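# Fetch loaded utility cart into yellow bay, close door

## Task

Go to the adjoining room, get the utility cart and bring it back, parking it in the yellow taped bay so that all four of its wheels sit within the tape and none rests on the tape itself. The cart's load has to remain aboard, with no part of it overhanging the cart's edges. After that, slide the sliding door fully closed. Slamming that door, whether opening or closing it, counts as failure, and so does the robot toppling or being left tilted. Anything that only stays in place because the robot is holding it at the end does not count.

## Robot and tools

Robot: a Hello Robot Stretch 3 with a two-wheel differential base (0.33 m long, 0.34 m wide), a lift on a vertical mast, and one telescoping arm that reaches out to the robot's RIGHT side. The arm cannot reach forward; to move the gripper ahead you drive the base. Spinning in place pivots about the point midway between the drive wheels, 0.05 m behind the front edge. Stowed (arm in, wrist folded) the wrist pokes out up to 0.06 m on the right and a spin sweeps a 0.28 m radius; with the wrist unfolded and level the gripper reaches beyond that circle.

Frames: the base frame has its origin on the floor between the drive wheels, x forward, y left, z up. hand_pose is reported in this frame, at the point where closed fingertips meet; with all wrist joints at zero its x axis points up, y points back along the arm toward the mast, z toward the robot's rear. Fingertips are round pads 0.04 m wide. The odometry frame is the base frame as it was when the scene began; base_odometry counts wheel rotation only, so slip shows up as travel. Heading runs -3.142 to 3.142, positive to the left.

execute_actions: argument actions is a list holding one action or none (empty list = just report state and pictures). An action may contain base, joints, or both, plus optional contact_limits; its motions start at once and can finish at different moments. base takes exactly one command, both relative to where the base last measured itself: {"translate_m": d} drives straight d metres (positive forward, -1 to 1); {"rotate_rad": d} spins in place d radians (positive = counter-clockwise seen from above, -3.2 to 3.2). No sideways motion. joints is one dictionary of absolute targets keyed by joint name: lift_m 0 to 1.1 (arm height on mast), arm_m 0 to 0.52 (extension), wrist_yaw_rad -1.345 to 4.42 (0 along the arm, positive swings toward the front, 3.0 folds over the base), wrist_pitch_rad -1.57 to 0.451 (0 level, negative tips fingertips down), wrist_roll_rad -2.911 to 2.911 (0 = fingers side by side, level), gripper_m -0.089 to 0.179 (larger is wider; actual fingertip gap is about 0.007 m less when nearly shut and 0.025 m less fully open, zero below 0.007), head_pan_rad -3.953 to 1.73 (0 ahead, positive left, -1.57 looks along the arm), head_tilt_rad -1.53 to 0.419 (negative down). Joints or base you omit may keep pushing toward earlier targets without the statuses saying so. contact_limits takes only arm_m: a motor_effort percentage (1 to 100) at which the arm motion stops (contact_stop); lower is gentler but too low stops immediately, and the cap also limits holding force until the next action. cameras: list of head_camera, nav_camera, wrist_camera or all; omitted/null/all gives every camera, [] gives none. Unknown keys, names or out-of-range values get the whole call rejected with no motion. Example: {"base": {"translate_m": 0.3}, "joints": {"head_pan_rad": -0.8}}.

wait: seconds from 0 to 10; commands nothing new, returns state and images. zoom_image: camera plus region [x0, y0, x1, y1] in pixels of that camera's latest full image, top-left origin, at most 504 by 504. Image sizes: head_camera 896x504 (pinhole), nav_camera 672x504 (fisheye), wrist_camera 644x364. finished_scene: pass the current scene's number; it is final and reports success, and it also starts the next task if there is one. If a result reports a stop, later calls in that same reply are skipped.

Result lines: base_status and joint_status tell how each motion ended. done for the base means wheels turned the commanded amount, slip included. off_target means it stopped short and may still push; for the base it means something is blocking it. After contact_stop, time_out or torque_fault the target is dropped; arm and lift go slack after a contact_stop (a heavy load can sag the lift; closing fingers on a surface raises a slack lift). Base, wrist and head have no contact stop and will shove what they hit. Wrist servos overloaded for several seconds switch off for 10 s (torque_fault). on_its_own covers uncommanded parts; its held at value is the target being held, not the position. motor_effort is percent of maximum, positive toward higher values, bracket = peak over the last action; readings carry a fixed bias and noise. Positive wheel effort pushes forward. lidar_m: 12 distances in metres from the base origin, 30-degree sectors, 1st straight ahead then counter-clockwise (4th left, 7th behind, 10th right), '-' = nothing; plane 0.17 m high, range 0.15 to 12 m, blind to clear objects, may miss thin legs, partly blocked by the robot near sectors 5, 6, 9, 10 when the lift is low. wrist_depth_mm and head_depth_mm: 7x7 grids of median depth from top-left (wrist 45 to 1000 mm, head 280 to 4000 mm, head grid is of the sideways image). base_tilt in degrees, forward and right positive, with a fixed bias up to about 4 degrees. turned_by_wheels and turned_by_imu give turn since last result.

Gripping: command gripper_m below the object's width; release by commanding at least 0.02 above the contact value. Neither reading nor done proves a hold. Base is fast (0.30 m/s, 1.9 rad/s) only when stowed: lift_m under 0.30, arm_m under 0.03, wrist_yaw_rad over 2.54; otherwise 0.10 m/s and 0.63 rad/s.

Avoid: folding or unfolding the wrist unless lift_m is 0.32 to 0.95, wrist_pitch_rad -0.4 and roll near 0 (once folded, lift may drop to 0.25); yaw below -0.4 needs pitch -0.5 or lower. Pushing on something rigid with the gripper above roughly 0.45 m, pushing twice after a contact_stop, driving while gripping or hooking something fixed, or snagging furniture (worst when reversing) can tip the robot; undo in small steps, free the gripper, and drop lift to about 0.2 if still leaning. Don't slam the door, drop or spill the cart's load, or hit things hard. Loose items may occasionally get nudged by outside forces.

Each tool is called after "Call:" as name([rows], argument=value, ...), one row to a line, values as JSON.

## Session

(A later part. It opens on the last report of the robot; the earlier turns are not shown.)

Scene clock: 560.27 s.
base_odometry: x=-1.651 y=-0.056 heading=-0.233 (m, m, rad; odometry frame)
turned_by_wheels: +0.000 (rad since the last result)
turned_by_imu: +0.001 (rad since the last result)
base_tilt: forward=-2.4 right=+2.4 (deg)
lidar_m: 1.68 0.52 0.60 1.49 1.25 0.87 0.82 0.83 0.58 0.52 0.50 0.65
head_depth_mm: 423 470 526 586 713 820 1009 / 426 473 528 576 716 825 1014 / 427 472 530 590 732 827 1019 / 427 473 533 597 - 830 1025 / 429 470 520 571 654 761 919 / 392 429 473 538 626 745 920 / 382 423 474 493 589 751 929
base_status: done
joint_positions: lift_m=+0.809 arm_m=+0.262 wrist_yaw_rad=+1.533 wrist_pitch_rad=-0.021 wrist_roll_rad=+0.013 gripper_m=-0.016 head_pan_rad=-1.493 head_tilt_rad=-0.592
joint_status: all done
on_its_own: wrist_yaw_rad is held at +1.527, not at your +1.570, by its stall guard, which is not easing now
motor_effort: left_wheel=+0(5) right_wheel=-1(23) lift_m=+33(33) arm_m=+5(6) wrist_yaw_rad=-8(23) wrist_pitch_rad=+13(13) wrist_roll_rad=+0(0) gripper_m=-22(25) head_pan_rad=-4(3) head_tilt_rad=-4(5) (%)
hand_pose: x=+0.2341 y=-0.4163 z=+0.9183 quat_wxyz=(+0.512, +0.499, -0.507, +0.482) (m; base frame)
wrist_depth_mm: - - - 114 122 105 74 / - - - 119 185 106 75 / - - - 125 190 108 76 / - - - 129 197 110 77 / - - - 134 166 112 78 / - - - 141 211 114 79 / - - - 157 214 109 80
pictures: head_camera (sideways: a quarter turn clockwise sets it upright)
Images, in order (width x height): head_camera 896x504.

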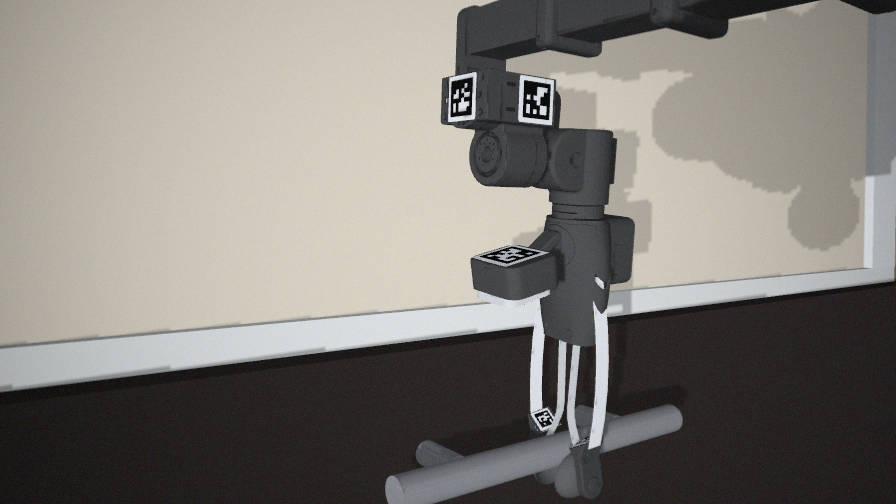

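Call:
execute_actions([
  {"base":{"translate_m":-0.035}},
], cameras=["head_camera"])

Call:
execute_actions([
  {"base":{"translate_m":-0.025}},
], cameras=["head_camera"])

Scene clock: 564.53 s.
base_odometry: x=-1.685 y=-0.048 heading=-0.231 (m, m, rad; odometry frame)
turned_by_wheels: +0.001 (rad since the last result)
turned_by_imu: +0.002 (rad since the last result)
base_tilt: forward=-1.4 right=+2.4 (deg)
lidar_m: 1.70 0.55 0.64 1.48 1.20 0.83 0.78 0.80 0.58 0.55 0.50 0.65
head_depth_mm: 424 469 527 585 710 821 1011 / 426 472 529 577 711 822 1017 / 427 473 530 594 731 828 1019 / 428 475 533 599 - 834 1033 / 429 475 526 595 668 772 944 / 392 428 474 539 624 743 924 / 381 423 473 502 586 750 926
base_status: done
joint_positions: lift_m=+0.809 arm_m=+0.262 wrist_yaw_rad=+1.533 wrist_pitch_rad=-0.007 wrist_roll_rad=+0.013 gripper_m=-0.012 head_pan_rad=-1.493 head_tilt_rad=-0.592
joint_status: not commanded
on_its_own: wrist_yaw_rad is held at +1.527, not at your +1.570, by its stall guard, which is not easing now; gripper_m is held at -0.014, not at your -0.020, by its stall guard, which is not easing now; right_wheel is at rest, and its effort (-28) is outside its rest range (-18 to +18)
motor_effort: left_wheel=+10(17) right_wheel=-28(34) lift_m=+33(33) arm_m=+4(5) wrist_yaw_rad=-8(8) wrist_pitch_rad=+5(13) wrist_roll_rad=+0(0) gripper_m=-24(27) head_pan_rad=-4(4) head_tilt_rad=-4(4) (%)
hand_pose: x=+0.2345 y=-0.4164 z=+0.9221 quat_wxyz=(+0.508, +0.496, -0.511, +0.485) (m; base frame)
wrist_depth_mm: - - - 118 125 105 74 / - - - 123 186 107 75 / - - - 128 190 109 76 / - - - 133 196 110 77 / - - - 138 165 112 78 / 922 - - 147 212 114 78 / - - - 153 193 109 79
pictures: head_camera (sideways: a quarter turn clockwise sets it upright)
Images, in order (width x height): head_camera 896x504.

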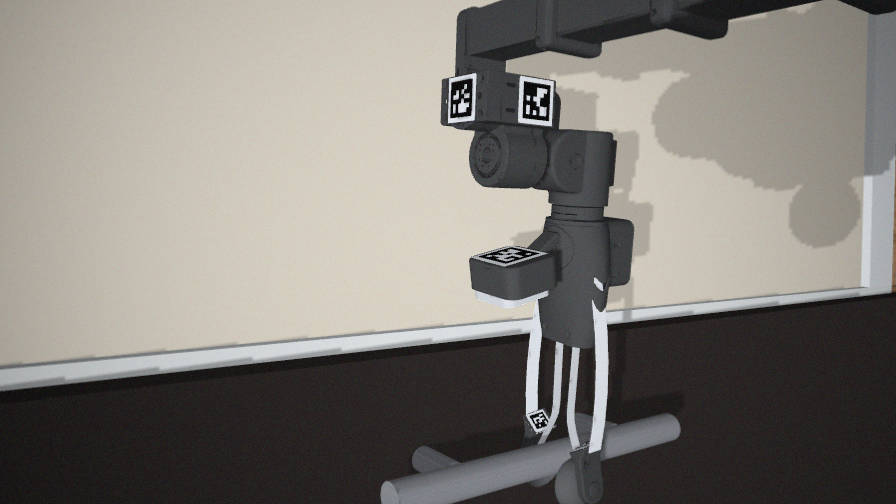

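Scene clock: 565.63 s.
base_odometry: x=-1.710 y=-0.042 heading=-0.230 (m, m, rad; odometry frame)
turned_by_wheels: +0.001 (rad since the last result)
turned_by_imu: +0.001 (rad since the last result)
base_tilt: forward=+0.1 right=+2.4 (deg)
lidar_m: 1.71 0.57 0.67 1.48 1.16 0.81 0.76 0.78 0.58 0.55 0.51 0.65
head_depth_mm: 425 471 527 585 712 825 1012 / 426 471 529 580 712 824 1022 / 426 473 530 592 732 828 1023 / 428 475 532 595 - 834 1033 / 428 476 524 592 659 783 956 / 385 427 474 538 624 744 920 / 382 423 474 501 570 752 932
base_status: done
joint_positions: lift_m=+0.809 arm_m=+0.262 wrist_yaw_rad=+1.533 wrist_pitch_rad=+0.016 wrist_roll_rad=+0.013 gripper_m=-0.012 head_pan_rad=-1.493 head_tilt_rad=-0.592
joint_status: not commanded
on_its_own: wrist_yaw_rad is held at +1.527, not at your +1.570, by its stall guard, which is not easing now; gripper_m is held at -0.014, not at your -0.020, by its stall guard, which is not easing now; right_wheel is at rest, and its effort (-26) is outside its rest range (-18 to +18)
motor_effort: left_wheel=+8(8) right_wheel=-26(30) lift_m=+32(33) arm_m=+4(3) wrist_yaw_rad=-8(8) wrist_pitch_rad=-9(10) wrist_roll_rad=+0(0) gripper_m=-24(24) head_pan_rad=-5(4) head_tilt_rad=-4(4) (%)
hand_pose: x=+0.2350 y=-0.4164 z=+0.9280 quat_wxyz=(+0.502, +0.490, -0.516, +0.491) (m; base frame)
wrist_depth_mm: - - - 117 125 105 74 / - - - 122 186 107 75 / - - - 128 191 109 76 / - - - 133 196 111 77 / - - - 137 165 112 78 / 935 - - 146 212 114 79 / - - - 153 193 109 80
pictures: head_camera (sideways: a quarter turn clockwise sets it upright)
Images, in order (width x height): head_camera 896x504.

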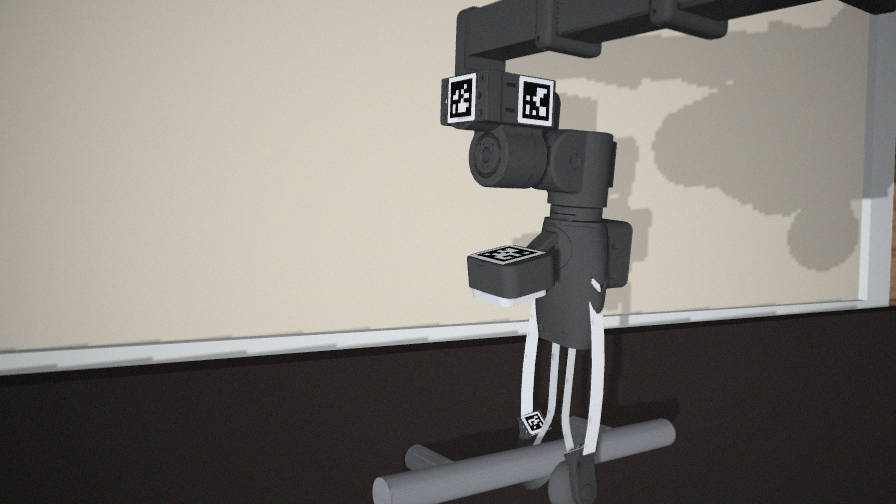

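Call:
execute_actions([
  {"base":{"translate_m":0.04}},
], cameras=[])

Call:
execute_actions([
  {"joints":{"gripper_m":0.05,"wrist_pitch_rad":0.0}},
], cameras=["head_camera","wrist_camera"])

Scene clock: 569.07 s.
base_odometry: x=-1.671 y=-0.051 heading=-0.229 (m, m, rad; odometry frame)
turned_by_wheels: +0.001 (rad since the last result)
turned_by_imu: +0.001 (rad since the last result)
base_tilt: forward=-2.3 right=+2.4 (deg)
lidar_m: 1.70 0.54 0.63 1.48 1.21 0.85 0.80 0.81 0.58 0.54 0.50 0.65
head_depth_mm: 425 470 527 585 708 822 1007 / 426 472 528 578 717 823 1017 / 428 473 529 592 730 826 1026 / 428 475 533 600 - 833 1029 / 429 477 526 589 669 773 934 / 394 429 474 540 640 744 920 / 382 423 475 505 586 747 931
base_status: done
joint_positions: lift_m=+0.809 arm_m=+0.262 wrist_yaw_rad=+1.533 wrist_pitch_rad=-0.019 wrist_roll_rad=+0.013 gripper_m=-0.012 head_pan_rad=-1.493 head_tilt_rad=-0.592
joint_status: not commanded
on_its_own: wrist_yaw_rad is held at +1.527, not at your +1.570, by its stall guard, which is not easing now; gripper_m is held at -0.014, not at your -0.020, by its stall guard, which is not easing now; right_wheel is at rest, and its effort (-21) is outside its rest range (-18 to +18)
motor_effort: left_wheel=+7(12) right_wheel=-21(27) lift_m=+32(32) arm_m=+5(4) wrist_yaw_rad=-8(8) wrist_pitch_rad=+12(13) wrist_roll_rad=+0(0) gripper_m=-23(24) head_pan_rad=-4(5) head_tilt_rad=-4(4) (%)
hand_pose: x=+0.2342 y=-0.4163 z=+0.9189 quat_wxyz=(+0.511, +0.499, -0.508, +0.482) (m; base frame)
wrist_depth_mm: - - - 117 124 105 74 / - - - 122 185 107 75 / - - - 127 191 109 76 / - - - 132 196 110 77 / - - - 136 166 113 78 / 913 - - 145 213 114 78 / - - - 153 195 109 79
pictures: none
No camera images: the call's "cameras" was empty. Leave "cameras" out to get every camera's image.

Scene clock: 570.20 s.
base_odometry: x=-1.671 y=-0.051 heading=-0.230 (m, m, rad; odometry frame)
turned_by_wheels: -0.001 (rad since the last result)
turned_by_imu: -0.001 (rad since the last result)
base_tilt: forward=-2.4 right=+2.4 (deg)
lidar_m: 1.70 0.54 0.63 1.48 1.22 0.85 0.80 0.81 0.58 0.54 0.50 0.65
head_depth_mm: 425 470 527 587 718 824 1010 / 427 472 529 579 721 826 1012 / 428 473 531 594 734 832 1022 / 430 475 534 600 - 835 1032 / 429 476 534 592 660 771 944 / 401 437 482 540 614 745 924 / 382 424 475 506 562 749 935
base_status: not commanded
joint_positions: lift_m=+0.809 arm_m=+0.262 wrist_yaw_rad=+1.529 wrist_pitch_rad=-0.020 wrist_roll_rad=+0.013 gripper_m=+0.050 head_pan_rad=-1.493 head_tilt_rad=-0.592
joint_status: all done
on_its_own: wrist_yaw_rad is held at +1.527, not at your +1.570, by its stall guard, which is not easing now
motor_effort: left_wheel=-1(7) right_wheel=+1(21) lift_m=+32(32) arm_m=+4(4) wrist_yaw_rad=-3(8) wrist_pitch_rad=+12(11) wrist_roll_rad=+0(0) gripper_m=+1(91) head_pan_rad=-3(3) head_tilt_rad=-4(5) (%)
hand_pose: x=+0.2341 y=-0.4173 z=+0.9187 quat_wxyz=(+0.512, +0.498, -0.508, +0.481) (m; base frame)
wrist_depth_mm: - - - 119 126 104 74 / - - - 124 183 106 75 / - - - 130 188 108 76 / - - - 136 193 110 76 / - - - 141 - 112 77 / 930 - - 148 209 107 78 / - - - 156 190 108 79
pictures: head_camera (sideways: a quarter turn clockwise sets it upright), wrist_camera
Images, in order (width x height): head_camera 896x504, wrist_camera 644x364.

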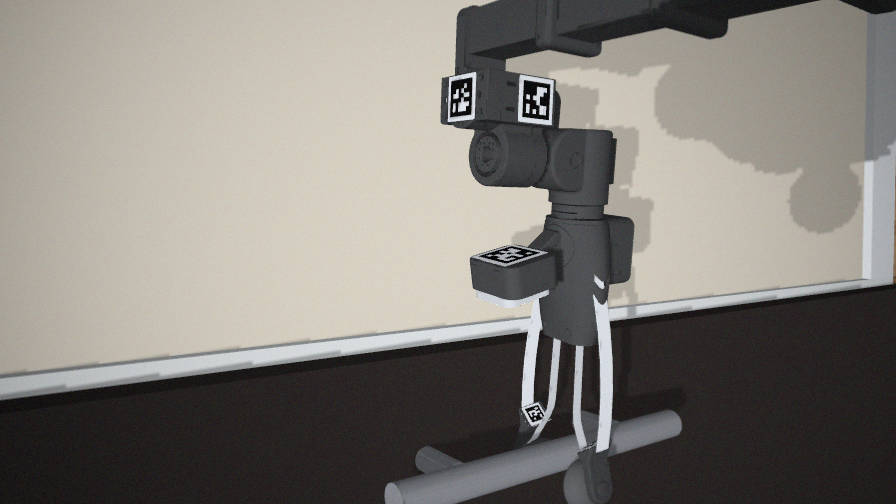

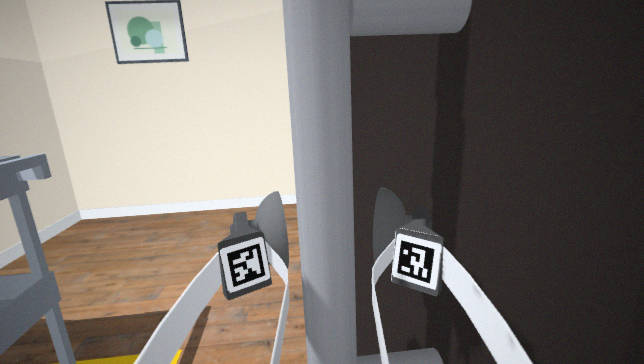

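Call:
execute_actions([
  {"joints":{"arm_m":0.254,"wrist_yaw_rad":1.55}},
], cameras=["wrist_camera"])

Call:
execute_actions([
  {"base":{"translate_m":-0.12}},
], cameras=["wrist_camera","head_camera"])

Scene clock: 578.63 s.
base_odometry: x=-1.671 y=-0.051 heading=-0.230 (m, m, rad; odometry frame)
turned_by_wheels: +0.000 (rad since the last result)
turned_by_imu: +0.000 (rad since the last result)
base_tilt: forward=-2.4 right=+2.4 (deg)
lidar_m: 1.70 0.54 0.63 1.48 1.22 0.84 0.80 0.81 0.58 0.54 0.50 0.65
head_depth_mm: 424 470 526 585 710 825 1007 / 426 472 528 578 726 827 1016 / 428 473 530 590 733 834 1021 / 429 475 532 598 - 833 1033 / 429 477 533 593 659 775 944 / 403 436 481 537 626 745 921 / 383 424 475 506 566 751 925
base_status: not commanded
joint_positions: lift_m=+0.809 arm_m=+0.254 wrist_yaw_rad=+1.543 wrist_pitch_rad=-0.020 wrist_roll_rad=+0.013 gripper_m=+0.050 head_pan_rad=-1.493 head_tilt_rad=-0.592
joint_status: all done
motor_effort: left_wheel=-1(1) right_wheel=+2(1) lift_m=+32(32) arm_m=-3(3) wrist_yaw_rad=+8(9) wrist_pitch_rad=+13(13) wrist_roll_rad=+0(0) gripper_m=-1(2) head_pan_rad=-4(4) head_tilt_rad=-5(4) (%)
hand_pose: x=+0.2342 y=-0.4064 z=+0.9187 quat_wxyz=(+0.509, +0.501, -0.505, +0.485) (m; base frame)
wrist_depth_mm: - - - 120 124 119 83 / - - - 125 191 121 85 / - - - 131 197 123 85 / - - - 137 201 125 86 / - - - 142 170 127 87 / 916 - - - 216 122 88 / - - - - 197 123 89
pictures: wrist_camera
Images, in order (width x height): wrist_camera 644x364.

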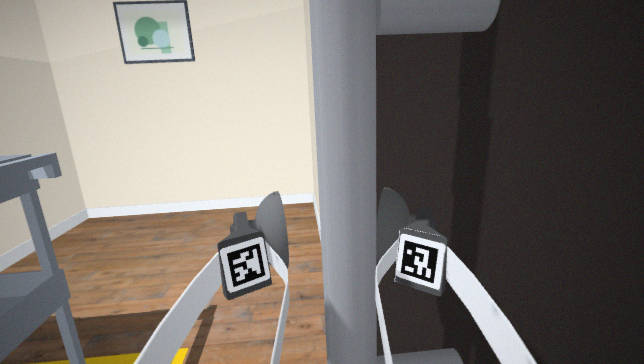

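Scene clock: 581.27 s.
base_odometry: x=-1.788 y=-0.024 heading=-0.230 (m, m, rad; odometry frame)
turned_by_wheels: +0.000 (rad since the last result)
turned_by_imu: +0.001 (rad since the last result)
base_tilt: forward=-2.4 right=+2.4 (deg)
lidar_m: 1.73 0.64 0.78 1.47 1.03 0.72 0.68 0.69 0.59 0.55 0.55 0.67
head_depth_mm: 432 478 535 596 720 835 1025 / 433 480 537 590 739 838 1028 / 433 482 539 600 746 839 1037 / 435 483 540 609 - 850 1046 / 437 484 544 617 716 854 1054 / 438 485 544 619 718 812 963 / 440 487 538 588 641 765 949
base_status: done
joint_positions: lift_m=+0.809 arm_m=+0.254 wrist_yaw_rad=+1.548 wrist_pitch_rad=-0.020 wrist_roll_rad=+0.013 gripper_m=+0.050 head_pan_rad=-1.493 head_tilt_rad=-0.592
joint_status: not commanded
motor_effort: left_wheel=-2(5) right_wheel=+1(2) lift_m=+32(32) arm_m=-2(3) wrist_yaw_rad=+3(9) wrist_pitch_rad=+12(13) wrist_roll_rad=+0(0) gripper_m=+1(2) head_pan_rad=-3(4) head_tilt_rad=-4(4) (%)
hand_pose: x=+0.2343 y=-0.4052 z=+0.9187 quat_wxyz=(+0.508, +0.503, -0.504, +0.486) (m; base frame)
wrist_depth_mm: - - - 403 235 166 156 / - - - 430 242 173 158 / - - - 456 250 179 159 / 945 - - - 256 187 161 / - - - - - 195 163 / 972 - - - 276 203 165 / - - - - 283 210 167
pictures: head_camera (sideways: a quarter turn clockwise sets it upright), wrist_camera
Images, in order (width x height): head_camera 896x504, wrist_camera 644x364.

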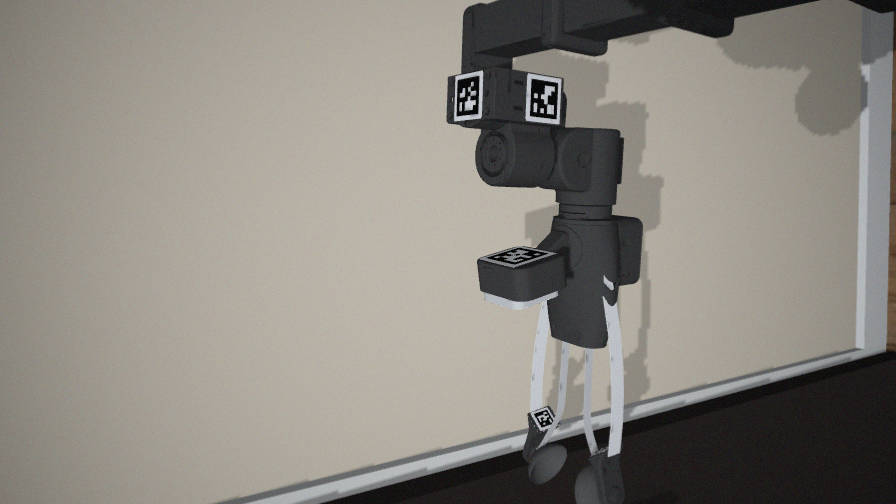

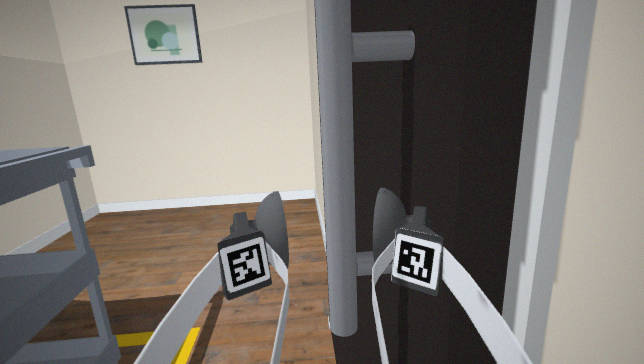

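Call:
finished_scene(scene=1)

The scene is finished: the task was done.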